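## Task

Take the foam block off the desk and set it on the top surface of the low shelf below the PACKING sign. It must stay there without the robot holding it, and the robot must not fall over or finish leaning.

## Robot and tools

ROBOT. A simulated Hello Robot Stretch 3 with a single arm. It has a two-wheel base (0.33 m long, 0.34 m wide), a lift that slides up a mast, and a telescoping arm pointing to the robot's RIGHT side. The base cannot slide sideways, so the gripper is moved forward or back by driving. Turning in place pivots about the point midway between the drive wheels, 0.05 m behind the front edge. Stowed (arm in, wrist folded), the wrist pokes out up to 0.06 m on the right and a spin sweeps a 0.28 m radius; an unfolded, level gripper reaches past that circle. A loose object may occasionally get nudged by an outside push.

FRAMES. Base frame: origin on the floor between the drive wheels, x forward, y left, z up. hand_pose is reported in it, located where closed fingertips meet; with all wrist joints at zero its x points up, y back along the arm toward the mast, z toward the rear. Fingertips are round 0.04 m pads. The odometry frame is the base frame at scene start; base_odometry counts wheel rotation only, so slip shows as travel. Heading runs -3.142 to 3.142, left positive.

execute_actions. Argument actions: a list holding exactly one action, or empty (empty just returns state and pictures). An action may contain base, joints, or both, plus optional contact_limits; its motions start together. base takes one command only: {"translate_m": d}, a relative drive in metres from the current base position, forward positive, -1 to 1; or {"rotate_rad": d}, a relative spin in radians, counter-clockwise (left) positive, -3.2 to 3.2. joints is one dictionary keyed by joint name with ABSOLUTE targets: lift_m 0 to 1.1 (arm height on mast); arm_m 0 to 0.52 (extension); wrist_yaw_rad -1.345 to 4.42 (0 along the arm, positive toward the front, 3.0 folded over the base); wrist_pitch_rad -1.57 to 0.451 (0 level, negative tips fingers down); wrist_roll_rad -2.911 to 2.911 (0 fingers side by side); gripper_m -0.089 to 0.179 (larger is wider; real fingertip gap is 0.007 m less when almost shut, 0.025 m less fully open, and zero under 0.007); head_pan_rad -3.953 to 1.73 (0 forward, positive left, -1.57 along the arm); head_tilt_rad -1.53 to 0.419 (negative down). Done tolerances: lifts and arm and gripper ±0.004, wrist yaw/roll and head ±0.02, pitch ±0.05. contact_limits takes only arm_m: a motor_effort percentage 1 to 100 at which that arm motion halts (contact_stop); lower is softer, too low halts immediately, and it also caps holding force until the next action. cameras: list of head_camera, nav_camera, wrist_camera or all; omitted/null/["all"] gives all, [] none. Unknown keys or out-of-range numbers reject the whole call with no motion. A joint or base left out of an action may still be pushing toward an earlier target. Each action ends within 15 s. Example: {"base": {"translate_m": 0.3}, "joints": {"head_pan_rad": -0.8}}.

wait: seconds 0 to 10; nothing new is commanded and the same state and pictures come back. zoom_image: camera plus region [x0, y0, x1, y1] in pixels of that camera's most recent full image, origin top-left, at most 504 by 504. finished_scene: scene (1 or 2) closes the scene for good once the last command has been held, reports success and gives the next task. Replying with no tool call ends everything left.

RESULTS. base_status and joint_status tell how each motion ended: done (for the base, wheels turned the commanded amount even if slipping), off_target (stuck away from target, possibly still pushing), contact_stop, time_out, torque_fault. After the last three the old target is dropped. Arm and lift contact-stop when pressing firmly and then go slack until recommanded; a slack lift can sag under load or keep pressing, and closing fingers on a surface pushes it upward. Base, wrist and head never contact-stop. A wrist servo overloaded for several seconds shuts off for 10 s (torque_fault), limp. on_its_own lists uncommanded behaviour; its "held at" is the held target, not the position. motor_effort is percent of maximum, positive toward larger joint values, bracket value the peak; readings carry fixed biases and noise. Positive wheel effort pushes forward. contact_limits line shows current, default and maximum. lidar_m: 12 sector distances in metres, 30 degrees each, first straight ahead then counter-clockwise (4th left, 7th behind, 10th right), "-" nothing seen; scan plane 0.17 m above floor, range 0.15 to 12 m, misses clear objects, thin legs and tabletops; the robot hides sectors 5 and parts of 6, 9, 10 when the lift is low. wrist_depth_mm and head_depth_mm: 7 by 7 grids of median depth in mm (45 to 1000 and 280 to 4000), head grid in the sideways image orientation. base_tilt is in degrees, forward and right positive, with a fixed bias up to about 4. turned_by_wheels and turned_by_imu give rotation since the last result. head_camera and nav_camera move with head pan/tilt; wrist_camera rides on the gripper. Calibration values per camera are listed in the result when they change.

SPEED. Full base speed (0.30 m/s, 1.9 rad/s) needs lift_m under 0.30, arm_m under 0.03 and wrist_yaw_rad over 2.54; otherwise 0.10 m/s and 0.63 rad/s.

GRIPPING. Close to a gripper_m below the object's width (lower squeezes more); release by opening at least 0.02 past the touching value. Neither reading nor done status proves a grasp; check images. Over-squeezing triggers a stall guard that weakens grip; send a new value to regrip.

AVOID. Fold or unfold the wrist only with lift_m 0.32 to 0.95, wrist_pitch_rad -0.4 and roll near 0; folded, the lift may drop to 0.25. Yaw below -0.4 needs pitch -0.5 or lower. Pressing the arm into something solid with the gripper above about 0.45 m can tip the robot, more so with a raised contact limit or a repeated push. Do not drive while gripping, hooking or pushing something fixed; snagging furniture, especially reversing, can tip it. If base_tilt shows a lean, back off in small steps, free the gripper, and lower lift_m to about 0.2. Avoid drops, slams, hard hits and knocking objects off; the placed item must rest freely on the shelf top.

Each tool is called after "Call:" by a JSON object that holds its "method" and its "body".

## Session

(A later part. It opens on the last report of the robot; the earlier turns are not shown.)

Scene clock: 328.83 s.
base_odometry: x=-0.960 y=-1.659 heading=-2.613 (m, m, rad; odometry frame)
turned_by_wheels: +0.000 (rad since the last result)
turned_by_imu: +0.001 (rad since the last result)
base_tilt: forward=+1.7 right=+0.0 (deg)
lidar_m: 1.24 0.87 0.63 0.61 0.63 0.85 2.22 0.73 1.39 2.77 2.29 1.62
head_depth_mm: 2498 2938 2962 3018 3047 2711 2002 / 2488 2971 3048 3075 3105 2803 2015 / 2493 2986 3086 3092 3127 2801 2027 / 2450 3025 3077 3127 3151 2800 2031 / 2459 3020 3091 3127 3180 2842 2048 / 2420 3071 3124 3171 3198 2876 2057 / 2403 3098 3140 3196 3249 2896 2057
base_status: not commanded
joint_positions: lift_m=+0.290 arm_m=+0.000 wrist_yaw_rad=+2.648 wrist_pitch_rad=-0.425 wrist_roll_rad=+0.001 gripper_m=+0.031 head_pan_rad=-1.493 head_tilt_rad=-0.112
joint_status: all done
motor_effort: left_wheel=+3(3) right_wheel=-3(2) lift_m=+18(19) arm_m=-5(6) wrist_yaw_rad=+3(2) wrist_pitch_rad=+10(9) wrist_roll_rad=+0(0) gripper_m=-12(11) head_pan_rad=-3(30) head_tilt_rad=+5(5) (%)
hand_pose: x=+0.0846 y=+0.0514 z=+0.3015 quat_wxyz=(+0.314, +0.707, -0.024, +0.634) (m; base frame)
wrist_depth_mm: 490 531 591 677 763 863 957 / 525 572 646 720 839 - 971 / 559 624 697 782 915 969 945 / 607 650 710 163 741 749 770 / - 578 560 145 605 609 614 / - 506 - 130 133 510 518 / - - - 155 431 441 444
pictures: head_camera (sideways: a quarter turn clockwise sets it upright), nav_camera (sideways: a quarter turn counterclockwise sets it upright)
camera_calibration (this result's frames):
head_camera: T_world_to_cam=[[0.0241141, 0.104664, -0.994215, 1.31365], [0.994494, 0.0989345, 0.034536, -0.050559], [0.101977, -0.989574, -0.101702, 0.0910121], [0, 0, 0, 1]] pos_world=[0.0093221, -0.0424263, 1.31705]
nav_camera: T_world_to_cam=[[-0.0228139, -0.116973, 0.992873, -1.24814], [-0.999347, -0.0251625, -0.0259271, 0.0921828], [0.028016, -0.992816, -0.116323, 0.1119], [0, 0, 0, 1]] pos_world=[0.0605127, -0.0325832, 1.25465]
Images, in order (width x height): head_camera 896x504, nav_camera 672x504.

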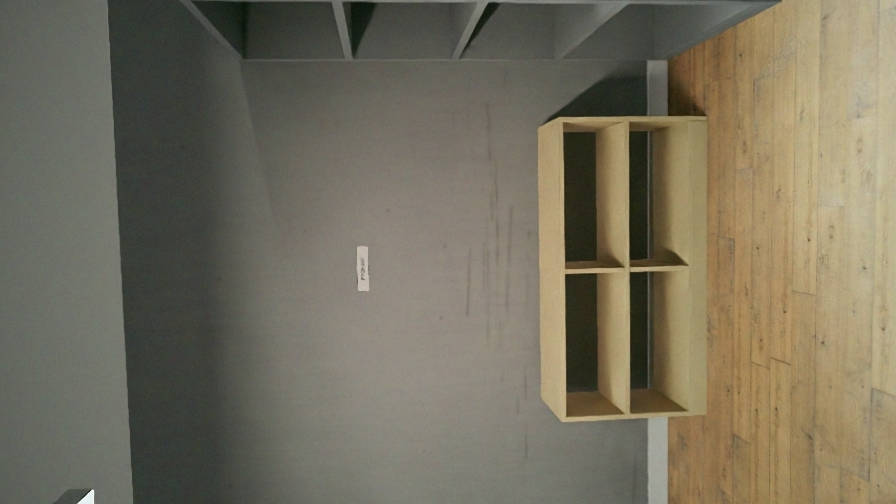

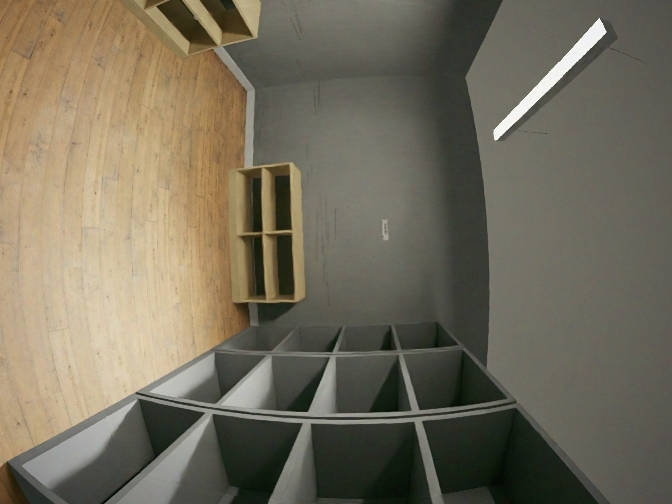

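Call:
{"method": "execute_actions", "body": {"actions": [{"base": {"rotate_rad": -1.46}, "joints": {"head_pan_rad": 0.0, "head_tilt_rad": -0.4}}], "cameras": []}}

Call:
{"method": "execute_actions", "body": {"actions": [{"base": {"translate_m": 1.0}}], "cameras": ["head_camera", "nav_camera"]}}

Scene clock: 354.67 s.
base_odometry: x=-0.960 y=-1.659 heading=+2.210 (m, m, rad; odometry frame)
turned_by_wheels: -1.460 (rad since the last result)
turned_by_imu: -1.424 (rad since the last result)
base_tilt: forward=+1.7 right=+0.1 (deg)
lidar_m: 2.76 2.29 1.62 1.24 0.78 0.62 0.61 0.66 0.99 0.97 0.73 1.38
head_depth_mm: 2662 2806 2953 3153 2361 1806 1454 / 2706 2868 3035 3041 2360 1809 1461 / 2709 2893 3068 3052 2370 1818 1463 / 2770 2913 3079 3106 2414 1816 1472 / 2771 2955 3090 3096 2409 1828 1469 / 2780 2968 3132 3124 2420 1840 1479 / 2818 2973 3193 3336 2438 1847 1482
base_status: done
joint_positions: lift_m=+0.290 arm_m=+0.000 wrist_yaw_rad=+2.648 wrist_pitch_rad=-0.425 wrist_roll_rad=+0.001 gripper_m=+0.031 head_pan_rad=-0.007 head_tilt_rad=-0.395
joint_status: all done
motor_effort: left_wheel=+4(14) right_wheel=-5(11) lift_m=+19(19) arm_m=-5(6) wrist_yaw_rad=+2(2) wrist_pitch_rad=+10(10) wrist_roll_rad=+0(0) gripper_m=-12(11) head_pan_rad=+2(32) head_tilt_rad=-2(23) (%)
hand_pose: x=+0.0846 y=+0.0514 z=+0.3015 quat_wxyz=(+0.314, +0.707, -0.024, +0.634) (m; base frame)
wrist_depth_mm: 970 - - - - - - / - - - - - - - / 896 917 922 970 969 989 - / 708 714 721 163 736 755 760 / - 578 561 145 609 609 615 / - 507 - 130 133 517 517 / - - - 155 429 440 444
pictures: none
No camera images: the call's "cameras" was empty. Leave "cameras" out to get every camera's image.

Scene clock: 359.77 s.
base_odometry: x=-1.556 y=-0.857 heading=+2.210 (m, m, rad; odometry frame)
turned_by_wheels: +0.000 (rad since the last result)
turned_by_imu: +0.009 (rad since the last result)
base_tilt: forward=+1.7 right=+0.1 (deg)
lidar_m: 1.77 1.91 1.58 1.41 1.59 1.62 1.60 0.96 0.97 0.79 0.81 1.40
head_depth_mm: 1819 1938 2078 2097 2030 1801 1459 / 1837 1951 2102 2111 2046 1806 1458 / 1844 1978 2101 2138 2056 1816 1466 / 1878 1979 2139 2138 2079 1819 1468 / 1895 2009 2159 2156 2086 1831 1476 / 1894 2037 2179 2165 2128 1842 1476 / 1929 2048 2206 2346 2334 1845 1484
base_status: done
joint_positions: lift_m=+0.290 arm_m=+0.000 wrist_yaw_rad=+2.648 wrist_pitch_rad=-0.425 wrist_roll_rad=+0.001 gripper_m=+0.031 head_pan_rad=-0.007 head_tilt_rad=-0.396
joint_status: not commanded
motor_effort: left_wheel=+4(13) right_wheel=-4(7) lift_m=+19(19) arm_m=-5(6) wrist_yaw_rad=+2(3) wrist_pitch_rad=+10(10) wrist_roll_rad=+0(0) gripper_m=-12(11) head_pan_rad=+3(3) head_tilt_rad=-2(2) (%)
hand_pose: x=+0.0846 y=+0.0514 z=+0.3015 quat_wxyz=(+0.314, +0.707, -0.024, +0.634) (m; base frame)
wrist_depth_mm: - - - - - - - / - - - - - - - / 900 904 919 941 980 987 - / 708 708 731 163 752 746 764 / - 585 558 145 600 604 615 / - 509 - 130 133 514 517 / - - - 155 428 437 441
pictures: head_camera (sideways: a quarter turn clockwise sets it upright), nav_camera (sideways: a quarter turn counterclockwise sets it upright)
camera_calibration (this result's frames):
head_camera: T_world_to_cam=[[-0.377065, 0.0348321, -0.925531, 1.22632], [-0.00359417, 0.99923, 0.03907, -0.0503597], [0.92618, 0.0180584, -0.37665, 0.443847], [0, 0, 0, 1]] pos_world=[0.0511396, -0.000409501, 1.30414]
nav_camera: T_world_to_cam=[[0.388567, -0.0345757, 0.920771, -1.15642], [-0.0649388, -0.997838, -0.0100654, 0.0658259], [0.919129, -0.0558827, -0.389973, 0.462632], [0, 0, 0, 1]] pos_world=[0.028405, 0.0515525, 1.24588]
Images, in order (width x height): head_camera 896x504, nav_camera 672x504.

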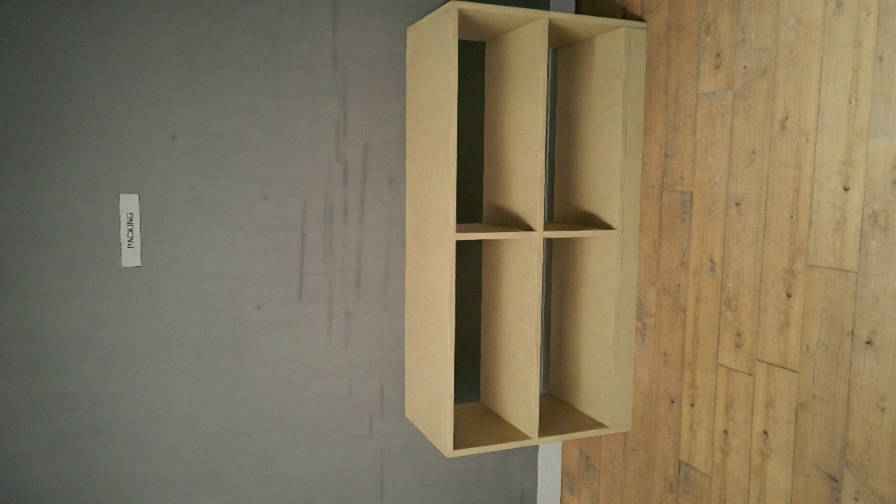

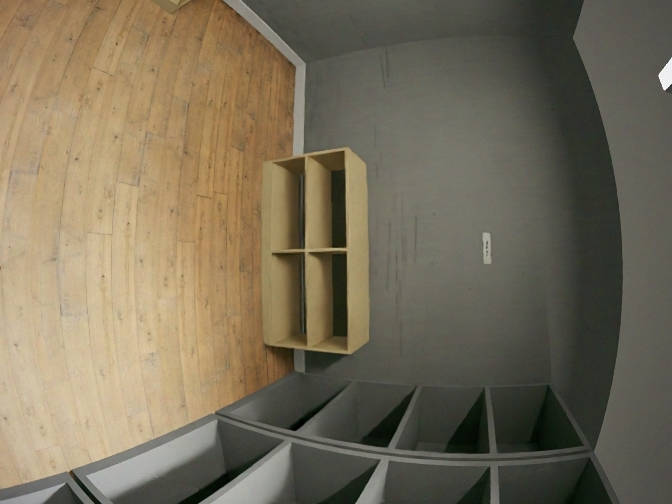

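Call:
{"method": "execute_actions", "body": {"actions": [{"base": {"translate_m": 1.0}}], "cameras": []}}

Call:
{"method": "execute_actions", "body": {"actions": [{"base": {"translate_m": 0.3}}], "cameras": []}}

Call:
{"method": "execute_actions", "body": {"actions": [{"base": {"rotate_rad": 1.46}, "joints": {"head_pan_rad": -1.5, "head_tilt_rad": -0.8}}], "cameras": ["head_camera", "nav_camera"]}}

Scene clock: 384.47 s.
base_odometry: x=-2.153 y=-0.055 heading=+2.210 (m, m, rad; odometry frame)
turned_by_wheels: +0.000 (rad since the last result)
turned_by_imu: +0.009 (rad since the last result)
base_tilt: forward=+1.7 right=+0.1 (deg)
lidar_m: 0.77 0.99 1.72 1.30 1.85 2.35 2.58 1.11 1.09 0.90 1.43 0.96
head_depth_mm: 971 1030 1100 1182 1230 990 1070 / 980 1043 1115 1192 1243 994 1106 / 991 1052 1122 1210 1261 999 1079 / 1000 1070 1138 1227 1276 1041 1113 / 1010 1075 1152 1239 1281 1048 1154 / 1021 1090 1168 1256 1292 1049 1156 / 1028 1103 1183 1271 1293 1054 1158
base_status: done
joint_positions: lift_m=+0.290 arm_m=+0.000 wrist_yaw_rad=+2.648 wrist_pitch_rad=-0.425 wrist_roll_rad=+0.001 gripper_m=+0.031 head_pan_rad=-0.007 head_tilt_rad=-0.396
joint_status: not commanded
motor_effort: left_wheel=+2(12) right_wheel=-2(7) lift_m=+17(18) arm_m=-5(5) wrist_yaw_rad=+2(2) wrist_pitch_rad=+10(10) wrist_roll_rad=+0(0) gripper_m=-11(12) head_pan_rad=+3(2) head_tilt_rad=-2(2) (%)
hand_pose: x=+0.0846 y=+0.0514 z=+0.3015 quat_wxyz=(+0.314, +0.707, -0.024, +0.634) (m; base frame)
wrist_depth_mm: - - - - - - 797 / - - - - - 928 931 / 897 912 931 959 967 891 818 / 701 705 711 164 735 755 678 / - 586 572 145 609 610 615 / - 508 - 130 133 513 511 / - - - 155 431 442 449
pictures: none
No camera images: the call's "cameras" was empty. Leave "cameras" out to get every camera's image.

Scene clock: 387.27 s.
base_odometry: x=-2.332 y=+0.186 heading=+2.210 (m, m, rad; odometry frame)
turned_by_wheels: +0.000 (rad since the last result)
turned_by_imu: +0.003 (rad since the last result)
base_tilt: forward=+1.8 right=+0.1 (deg)
lidar_m: 0.48 0.75 1.46 1.41 1.35 2.14 2.87 1.32 1.38 0.91 0.77 0.89
head_depth_mm: 718 763 813 872 938 958 777 / 722 770 822 881 953 960 778 / 730 780 832 891 963 966 781 / 738 787 840 902 976 966 781 / 746 793 851 916 987 973 786 / 755 806 860 929 1005 978 787 / 763 815 870 938 1016 979 790
base_status: done
joint_positions: lift_m=+0.290 arm_m=+0.000 wrist_yaw_rad=+2.648 wrist_pitch_rad=-0.425 wrist_roll_rad=+0.001 gripper_m=+0.031 head_pan_rad=-0.007 head_tilt_rad=-0.396
joint_status: not commanded
motor_effort: left_wheel=+3(12) right_wheel=-2(7) lift_m=+19(18) arm_m=-5(5) wrist_yaw_rad=+2(3) wrist_pitch_rad=+10(9) wrist_roll_rad=+0(0) gripper_m=-11(11) head_pan_rad=+2(2) head_tilt_rad=-2(2) (%)
hand_pose: x=+0.0846 y=+0.0515 z=+0.3015 quat_wxyz=(+0.314, +0.707, -0.024, +0.634) (m; base frame)
wrist_depth_mm: - - - - - 589 514 / - - - - - 806 720 / 910 912 924 962 802 801 739 / 697 712 708 163 703 614 623 / - 571 559 145 604 563 503 / - 508 - 130 133 510 435 / - - - 156 425 438 419
pictures: none
No camera images: the call's "cameras" was empty. Leave "cameras" out to get every camera's image.

Scene clock: 389.47 s.
base_odometry: x=-2.332 y=+0.186 heading=-2.613 (m, m, rad; odometry frame)
turned_by_wheels: +1.460 (rad since the last result)
turned_by_imu: +1.425 (rad since the last result)
base_tilt: forward=+1.7 right=+0.1 (deg)
lidar_m: 1.65 1.35 2.14 2.88 1.31 1.35 0.92 0.77 0.85 0.48 0.82 0.75
head_depth_mm: 754 856 984 951 822 1009 1149 / 759 859 989 956 824 1012 1153 / 765 863 993 955 823 1010 1158 / 769 873 1002 962 831 1035 1163 / 772 877 1012 968 852 1040 1161 / 779 881 1019 970 852 1042 1172 / 783 888 1026 972 857 1044 1180
base_status: done
joint_positions: lift_m=+0.290 arm_m=+0.000 wrist_yaw_rad=+2.648 wrist_pitch_rad=-0.425 wrist_roll_rad=+0.001 gripper_m=+0.031 head_pan_rad=-1.493 head_tilt_rad=-0.790
joint_status: all done
motor_effort: left_wheel=-3(8) right_wheel=+3(13) lift_m=+18(19) arm_m=-5(5) wrist_yaw_rad=+2(3) wrist_pitch_rad=+10(10) wrist_roll_rad=+0(1) gripper_m=-12(12) head_pan_rad=-3(32) head_tilt_rad=-5(28) (%)
hand_pose: x=+0.0846 y=+0.0514 z=+0.3015 quat_wxyz=(+0.314, +0.707, -0.024, +0.634) (m; base frame)
wrist_depth_mm: - - - - - - - / - - - - - - - / 874 920 911 949 947 967 - / 703 703 707 163 736 742 774 / - 580 563 145 609 608 612 / - 502 - 130 133 508 516 / - - - 154 435 439 442
pictures: head_camera (sideways: a quarter turn clockwise sets it upright), nav_camera (sideways: a quarter turn counterclockwise sets it upright)
camera_calibration (this result's frames):
head_camera: T_world_to_cam=[[-0.0226855, 0.704334, -0.709506, 0.942493], [0.996559, 0.0725231, 0.0401308, -0.0578211], [0.079721, -0.706155, -0.703555, 0.874325], [0, 0, 0, 1]] pos_world=[0.00930101, -0.0422277, 1.28616]
nav_camera: T_world_to_cam=[[0.023705, -0.713069, 0.700693, -0.86726], [-0.999706, -0.0204756, 0.0129835, 0.0415216], [0.00508895, -0.700795, -0.713345, 0.888915], [0, 0, 0, 1]] pos_world=[0.0575442, 0.00538128, 1.24125]
Images, in order (width x height): head_camera 896x504, nav_camera 672x504.

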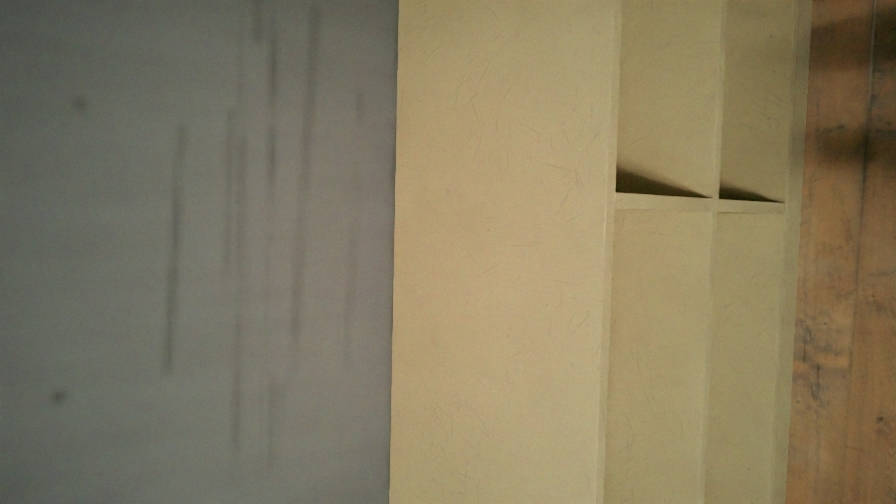

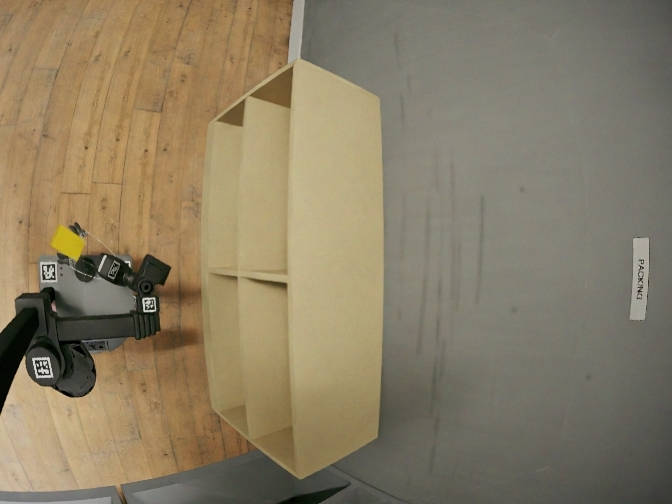

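Call:
{"method": "execute_actions", "body": {"actions": [{"joints": {"lift_m": 0.76}}], "cameras": []}}

Call:
{"method": "execute_actions", "body": {"actions": [{"joints": {"wrist_yaw_rad": 0.0}}], "cameras": []}}

Call:
{"method": "execute_actions", "body": {"actions": [{"joints": {"arm_m": 0.32, "wrist_pitch_rad": -0.7}}], "cameras": ["head_camera", "wrist_camera"]}}

Scene clock: 412.80 s.
base_odometry: x=-2.332 y=+0.186 heading=-2.613 (m, m, rad; odometry frame)
turned_by_wheels: +0.000 (rad since the last result)
turned_by_imu: +0.001 (rad since the last result)
base_tilt: forward=+1.7 right=+0.1 (deg)
lidar_m: 1.66 1.35 2.15 2.88 1.32 1.35 0.91 0.77 0.85 0.48 0.82 0.75
head_depth_mm: 754 854 977 950 820 990 - / 759 861 988 955 824 1010 - / 762 866 995 958 825 991 - / 767 870 1002 962 829 1019 1124 / 772 877 1012 966 851 1039 1165 / 778 882 1019 970 854 1041 1178 / 782 888 1026 971 857 1043 1181
base_status: not commanded
joint_positions: lift_m=+0.760 arm_m=+0.000 wrist_yaw_rad=+2.648 wrist_pitch_rad=-0.425 wrist_roll_rad=+0.001 gripper_m=+0.031 head_pan_rad=-1.493 head_tilt_rad=-0.790
joint_status: all done
motor_effort: left_wheel=-2(2) right_wheel=+3(3) lift_m=+36(38) arm_m=-6(5) wrist_yaw_rad=+2(2) wrist_pitch_rad=+9(10) wrist_roll_rad=+0(0) gripper_m=-11(11) head_pan_rad=-2(3) head_tilt_rad=-5(5) (%)
hand_pose: x=+0.0846 y=+0.0515 z=+0.7706 quat_wxyz=(+0.314, +0.707, -0.024, +0.634) (m; base frame)
wrist_depth_mm: - - - - - - - / - - - - - - - / - - - - - - - / - - - 163 - - - / - - - 145 - - - / - - 981 130 133 - - / 894 895 888 155 881 949 929
pictures: none
No camera images: the call's "cameras" was empty. Leave "cameras" out to get every camera's image.

Scene clock: 415.13 s.
base_odometry: x=-2.332 y=+0.186 heading=-2.613 (m, m, rad; odometry frame)
turned_by_wheels: +0.000 (rad since the last result)
turned_by_imu: +0.000 (rad since the last result)
base_tilt: forward=+1.7 right=+0.1 (deg)
lidar_m: 1.65 1.35 2.14 2.87 1.32 1.34 0.92 0.77 0.85 0.48 0.82 0.76
head_depth_mm: 753 851 978 952 820 985 - / 760 858 989 955 823 989 - / 763 864 996 957 580 - - / 769 871 1006 962 847 1034 1159 / 771 874 1012 963 853 1039 1160 / 777 883 1020 970 855 1042 1175 / 782 889 1026 972 858 1045 1180
base_status: not commanded
joint_positions: lift_m=+0.760 arm_m=+0.000 wrist_yaw_rad=+0.003 wrist_pitch_rad=-0.425 wrist_roll_rad=+0.001 gripper_m=+0.031 head_pan_rad=-1.493 head_tilt_rad=-0.790
joint_status: all done
motor_effort: left_wheel=-2(2) right_wheel=+3(4) lift_m=+36(35) arm_m=-5(6) wrist_yaw_rad=-2(4) wrist_pitch_rad=+10(10) wrist_roll_rad=+0(0) gripper_m=-12(12) head_pan_rad=-3(3) head_tilt_rad=-4(5) (%)
hand_pose: x=-0.0209 y=-0.3688 z=+0.7706 quat_wxyz=(+0.691, +0.150, -0.691, -0.148) (m; base frame)
wrist_depth_mm: 614 604 585 575 564 557 533 / 670 667 654 622 622 605 587 / 601 613 633 645 652 646 647 / 466 472 485 163 494 500 512 / 381 386 377 145 405 407 415 / 613 625 604 130 133 355 357 / 551 557 551 154 550 564 574
pictures: none
No camera images: the call's "cameras" was empty. Leave "cameras" out to get every camera's image.

Scene clock: 418.70 s.
base_odometry: x=-2.332 y=+0.186 heading=-2.613 (m, m, rad; odometry frame)
turned_by_wheels: +0.000 (rad since the last result)
turned_by_imu: +0.001 (rad since the last result)
base_tilt: forward=+1.7 right=+0.1 (deg)
lidar_m: 1.66 1.35 2.15 2.87 1.31 1.35 0.92 0.77 0.86 0.48 0.82 0.75
head_depth_mm: 754 852 964 - - 1027 1146 / 761 859 951 905 824 1008 1155 / 762 862 976 887 823 1012 1156 / 768 870 1001 960 830 1037 1162 / 772 874 1010 966 851 1035 1161 / 777 879 1020 970 856 1040 1174 / 783 889 1029 973 855 1042 1178
base_status: not commanded
joint_positions: lift_m=+0.760 arm_m=+0.320 wrist_yaw_rad=+0.001 wrist_pitch_rad=-0.713 wrist_roll_rad=+0.001 gripper_m=+0.031 head_pan_rad=-1.493 head_tilt_rad=-0.790
joint_status: all done
motor_effort: left_wheel=-3(2) right_wheel=+3(3) lift_m=+37(37) arm_m=+5(3) wrist_yaw_rad=-1(2) wrist_pitch_rad=+5(10) wrist_roll_rad=+0(0) gripper_m=-11(11) head_pan_rad=-2(3) head_tilt_rad=-4(4) (%)
hand_pose: x=-0.0213 y=-0.6427 z=+0.7124 quat_wxyz=(+0.663, +0.247, -0.662, -0.247) (m; base frame)
wrist_depth_mm: 346 336 329 322 313 304 298 / 397 393 380 369 355 349 343 / 364 367 367 371 397 390 381 / 318 320 321 162 322 326 327 / 281 283 276 145 289 288 289 / 253 256 244 130 133 259 260 / 231 231 229 155 232 235 236
pictures: head_camera (sideways: a quarter turn clockwise sets it upright), wrist_camera
camera_calibration (this result's frames):
head_camera: T_world_to_cam=[[-0.0225167, 0.704339, -0.709506, 0.942492], [0.996576, 0.0722843, 0.0401308, -0.0578212], [0.0795518, -0.706174, -0.703555, 0.874326], [0, 0, 0, 1]] pos_world=[0.00929089, -0.0422285, 1.28616]
wrist_camera: T_world_to_cam=[[-0.998571, -0.0437466, 0.0306817, -0.0748744], [-0.0533453, 0.783224, -0.619447, 0.975313], [0.00306799, -0.620198, -0.784439, 0.329949], [0, 0, 0, 1]] pos_world=[-0.0237514, -0.56253, 0.865277]
Images, in order (width x height): head_camera 896x504, wrist_camera 644x364.

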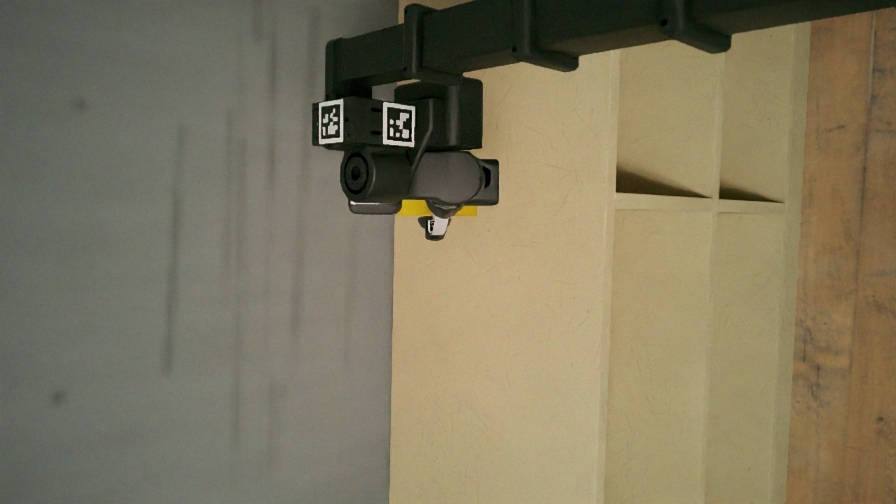

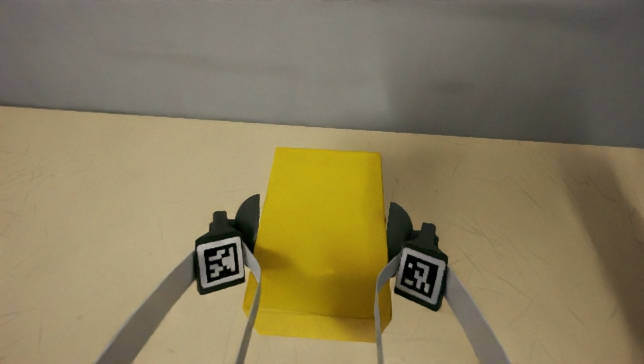

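Call:
{"method": "execute_actions", "body": {"actions": [{"joints": {"lift_m": 0.684}}], "cameras": ["wrist_camera"]}}

Scene clock: 429.87 s.
base_odometry: x=-2.332 y=+0.186 heading=-2.613 (m, m, rad; odometry frame)
turned_by_wheels: +0.000 (rad since the last result)
turned_by_imu: +0.001 (rad since the last result)
base_tilt: forward=+1.7 right=+0.1 (deg)
lidar_m: 1.66 1.35 2.14 2.88 1.31 1.35 0.91 0.77 0.85 0.48 0.82 0.76
head_depth_mm: 755 853 978 976 - - - / 757 859 988 - 806 1013 1153 / 764 864 995 - 807 1010 1157 / 768 869 1005 965 831 1033 1156 / 773 877 1012 966 852 1039 1161 / 776 883 1017 969 854 1040 1179 / 780 888 1028 973 857 1045 1179
base_status: not commanded
joint_positions: lift_m=+0.684 arm_m=+0.320 wrist_yaw_rad=+0.001 wrist_pitch_rad=-0.714 wrist_roll_rad=+0.001 gripper_m=+0.031 head_pan_rad=-1.493 head_tilt_rad=-0.790
joint_status: all done
motor_effort: left_wheel=-3(3) right_wheel=+3(3) lift_m=+17(35) arm_m=+5(5) wrist_yaw_rad=-1(1) wrist_pitch_rad=+5(5) wrist_roll_rad=+0(0) gripper_m=-11(12) head_pan_rad=-3(3) head_tilt_rad=-5(5) (%)
hand_pose: x=-0.0213 y=-0.6426 z=+0.6372 quat_wxyz=(+0.663, +0.247, -0.662, -0.247) (m; base frame)
wrist_depth_mm: 345 338 330 320 315 305 299 / 299 299 304 308 307 330 324 / 257 258 260 260 263 263 265 / 224 222 226 163 228 231 230 / 199 199 195 145 203 202 205 / 179 179 172 130 133 182 183 / 163 162 162 155 163 165 166
pictures: wrist_camera
camera_calibration (this result's frames):
wrist_camera: T_world_to_cam=[[-0.998571, -0.0437631, 0.0306579, -0.0725596], [-0.0533452, 0.783571, -0.619008, 0.92862], [0.0030671, -0.61976, -0.784786, 0.271556], [0, 0, 0, 1]] pos_world=[-0.0237514, -0.562515, 0.790162]
Images, in order (width x height): wrist_camera 644x364.

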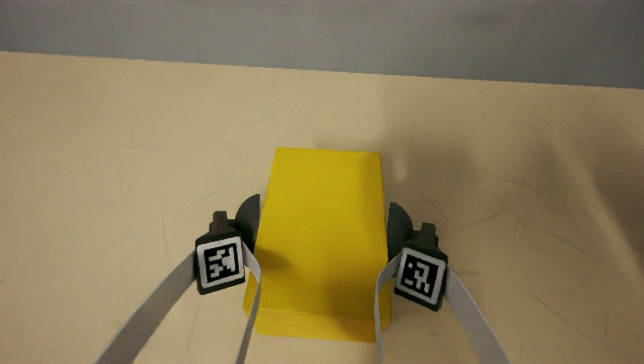

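Call:
{"method": "execute_actions", "body": {"actions": [{"joints": {"lift_m": 0.679}}], "cameras": []}}

Call:
{"method": "execute_actions", "body": {"actions": [{"joints": {"gripper_m": 0.14}}], "cameras": ["wrist_camera"]}}

Scene clock: 437.17 s.
base_odometry: x=-2.332 y=+0.186 heading=-2.613 (m, m, rad; odometry frame)
turned_by_wheels: +0.000 (rad since the last result)
turned_by_imu: +0.001 (rad since the last result)
base_tilt: forward=+1.7 right=+0.1 (deg)
lidar_m: 1.66 1.35 2.15 2.87 1.32 1.34 0.91 0.77 0.85 0.48 0.82 0.76
head_depth_mm: 756 853 982 976 820 - - / 761 860 988 - 805 1010 1153 / 765 863 996 1051 807 1013 1154 / 769 872 1002 962 829 1037 1160 / 772 875 1012 965 850 1041 1162 / 778 883 1016 967 855 1040 1177 / 781 887 1026 973 856 1044 1179
base_status: not commanded
joint_positions: lift_m=+0.679 arm_m=+0.320 wrist_yaw_rad=+0.001 wrist_pitch_rad=-0.714 wrist_roll_rad=+0.001 gripper_m=+0.031 head_pan_rad=-1.493 head_tilt_rad=-0.790
joint_status: all done
motor_effort: left_wheel=-2(2) right_wheel=+4(4) lift_m=+19(18) arm_m=+5(5) wrist_yaw_rad=-1(1) wrist_pitch_rad=+5(5) wrist_roll_rad=+0(0) gripper_m=-12(11) head_pan_rad=-2(3) head_tilt_rad=-4(4) (%)
hand_pose: x=-0.0213 y=-0.6426 z=+0.6322 quat_wxyz=(+0.663, +0.247, -0.662, -0.247) (m; base frame)
wrist_depth_mm: 344 335 328 321 312 306 296 / 289 295 296 296 298 301 319 / 249 251 251 253 255 256 259 / 217 219 221 163 223 223 225 / 193 194 189 145 196 198 199 / 174 174 169 130 133 177 178 / 158 158 158 153 158 161 162
pictures: none
No camera images: the call's "cameras" was empty. Leave "cameras" out to get every camera's image.

Scene clock: 438.77 s.
base_odometry: x=-2.332 y=+0.186 heading=-2.613 (m, m, rad; odometry frame)
turned_by_wheels: +0.000 (rad since the last result)
turned_by_imu: +0.000 (rad since the last result)
base_tilt: forward=+1.7 right=+0.1 (deg)
lidar_m: 1.66 1.35 2.15 2.88 1.32 1.35 0.92 0.77 0.85 0.48 0.82 0.75
head_depth_mm: 755 853 982 975 821 - - / 760 858 989 - 805 1009 1153 / 763 864 993 1049 809 1012 1157 / 769 871 1005 974 829 1037 1163 / 773 875 1009 968 850 1040 1160 / 777 884 1018 969 854 1042 1175 / 781 887 1026 971 857 1045 1177
base_status: not commanded
joint_positions: lift_m=+0.679 arm_m=+0.320 wrist_yaw_rad=+0.001 wrist_pitch_rad=-0.713 wrist_roll_rad=+0.001 gripper_m=+0.140 head_pan_rad=-1.493 head_tilt_rad=-0.790
joint_status: all done
motor_effort: left_wheel=-3(3) right_wheel=+3(3) lift_m=+17(19) arm_m=+5(5) wrist_yaw_rad=-1(1) wrist_pitch_rad=+5(5) wrist_roll_rad=+0(0) gripper_m=+0(81) head_pan_rad=-3(3) head_tilt_rad=-4(4) (%)
hand_pose: x=-0.0213 y=-0.6426 z=+0.6322 quat_wxyz=(+0.663, +0.247, -0.662, -0.247) (m; base frame)
wrist_depth_mm: 341 337 328 321 311 305 299 / 290 295 296 298 300 299 323 / 249 251 252 253 254 258 258 / 218 218 219 164 222 224 225 / 193 198 192 145 195 202 200 / 177 170 172 131 173 178 178 / - 159 158 154 157 159 162
pictures: wrist_camera
camera_calibration (this result's frames):
wrist_camera: T_world_to_cam=[[-0.998571, -0.0437603, 0.0306607, -0.0724071], [-0.0533445, 0.783532, -0.619058, 0.925545], [0.00306652, -0.619809, -0.784747, 0.267574], [0, 0, 0, 1]] pos_world=[-0.0237515, -0.562517, 0.785163]
Images, in order (width x height): wrist_camera 644x364.

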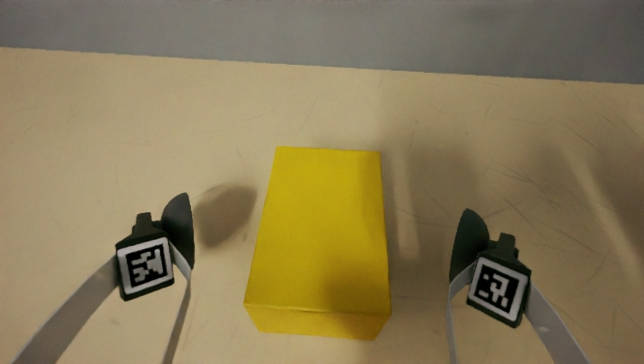

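Released. Raise the gripper clear and retract.

Call:
{"method": "execute_actions", "body": {"actions": [{"joints": {"lift_m": 0.76}}], "cameras": []}}

Call:
{"method": "execute_actions", "body": {"actions": [{"joints": {"arm_m": 0.05}}], "cameras": ["head_camera", "wrist_camera"]}}

Scene clock: 443.43 s.
base_odometry: x=-2.332 y=+0.186 heading=-2.613 (m, m, rad; odometry frame)
turned_by_wheels: +0.000 (rad since the last result)
turned_by_imu: +0.001 (rad since the last result)
base_tilt: forward=+1.7 right=+0.1 (deg)
lidar_m: 1.66 1.35 2.14 2.88 1.32 1.34 0.91 0.77 0.86 0.48 0.82 0.75
head_depth_mm: 754 852 962 - - 1029 1142 / 759 858 948 904 825 1009 1154 / 762 864 973 871 826 1013 1157 / 769 871 1003 961 830 1035 1162 / 772 875 1013 964 850 1036 1163 / 777 880 1016 970 853 1043 1174 / 782 889 1028 973 857 1046 1179
base_status: not commanded
joint_positions: lift_m=+0.760 arm_m=+0.320 wrist_yaw_rad=+0.001 wrist_pitch_rad=-0.713 wrist_roll_rad=+0.001 gripper_m=+0.140 head_pan_rad=-1.493 head_tilt_rad=-0.790
joint_status: all done
motor_effort: left_wheel=-2(2) right_wheel=+4(4) lift_m=+36(37) arm_m=+5(5) wrist_yaw_rad=-1(1) wrist_pitch_rad=+5(5) wrist_roll_rad=+0(1) gripper_m=+0(0) head_pan_rad=-3(3) head_tilt_rad=-4(4) (%)
hand_pose: x=-0.0213 y=-0.6426 z=+0.7123 quat_wxyz=(+0.663, +0.247, -0.662, -0.247) (m; base frame)
wrist_depth_mm: 348 337 329 321 309 306 299 / 398 391 378 365 356 350 340 / 364 366 366 368 392 380 379 / 317 318 320 324 325 324 328 / 283 288 284 234 286 294 289 / 254 249 255 211 258 258 261 / 227 231 231 195 234 233 235
pictures: none
No camera images: the call's "cameras" was empty. Leave "cameras" out to get every camera's image.

Scene clock: 446.63 s.
base_odometry: x=-2.332 y=+0.186 heading=-2.613 (m, m, rad; odometry frame)
turned_by_wheels: +0.000 (rad since the last result)
turned_by_imu: +0.000 (rad since the last result)
base_tilt: forward=+1.7 right=+0.1 (deg)
lidar_m: 1.66 1.35 2.15 2.88 1.31 1.35 0.92 0.77 0.85 0.48 0.82 0.76
head_depth_mm: 755 853 981 953 821 - - / 757 859 991 957 824 - - / 763 864 996 931 828 - 1116 / 769 870 1008 962 830 1180 1159 / 772 875 1013 965 853 1037 1164 / 777 882 1020 971 853 1038 1177 / 781 888 1025 973 857 1045 1181
base_status: not commanded
joint_positions: lift_m=+0.760 arm_m=+0.050 wrist_yaw_rad=+0.001 wrist_pitch_rad=-0.713 wrist_roll_rad=+0.001 gripper_m=+0.140 head_pan_rad=-1.493 head_tilt_rad=-0.790
joint_status: all done
motor_effort: left_wheel=-3(3) right_wheel=+4(3) lift_m=+36(36) arm_m=-6(6) wrist_yaw_rad=+0(1) wrist_pitch_rad=+5(5) wrist_roll_rad=+0(0) gripper_m=+0(1) head_pan_rad=-2(3) head_tilt_rad=-4(4) (%)
hand_pose: x=-0.0213 y=-0.3733 z=+0.7123 quat_wxyz=(+0.663, +0.247, -0.662, -0.247) (m; base frame)
wrist_depth_mm: 519 514 520 520 533 535 526 / 426 429 431 387 438 444 444 / 364 364 368 373 374 377 374 / 335 335 329 324 326 329 327 / 581 594 585 582 588 580 580 / 738 764 761 544 536 536 531 / 786 785 792 761 748 736 694
pictures: head_camera (sideways: a quarter turn clockwise sets it upright), wrist_camera
camera_calibration (this result's frames):
head_camera: T_world_to_cam=[[-0.0225163, 0.704339, -0.709507, 0.942492], [0.996576, 0.0722837, 0.0401308, -0.0578212], [0.0795514, -0.706174, -0.703555, 0.874326], [0, 0, 0, 1]] pos_world=[0.00929087, -0.0422285, 1.28616]
wrist_camera: T_world_to_cam=[[-0.998571, -0.0437599, 0.0306607, -0.0630786], [-0.0533442, 0.783532, -0.619058, 0.764128], [0.00306631, -0.619809, -0.784747, 0.497313], [0, 0, 0, 1]] pos_world=[-0.0237516, -0.29324, 0.865238]
Images, in order (width x height): head_camera 896x504, wrist_camera 644x364.

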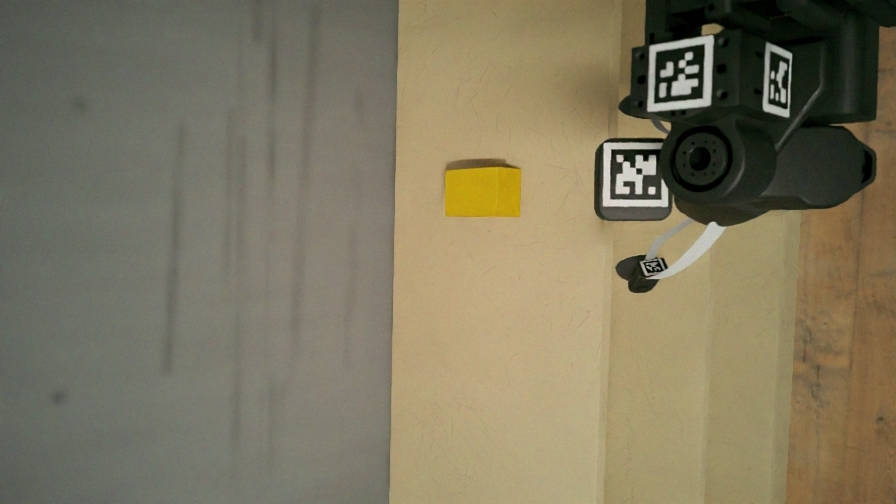

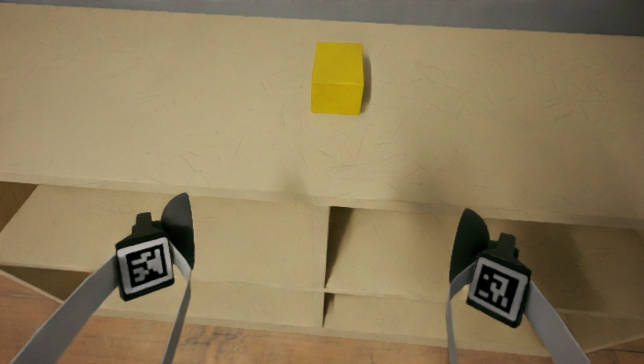

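The block is sitting on top of the PACKING shelf and the gripper is clear of it.

Call:
{"method": "finished_scene", "body": {"scene": 1}}

The scene is finished: the task was done.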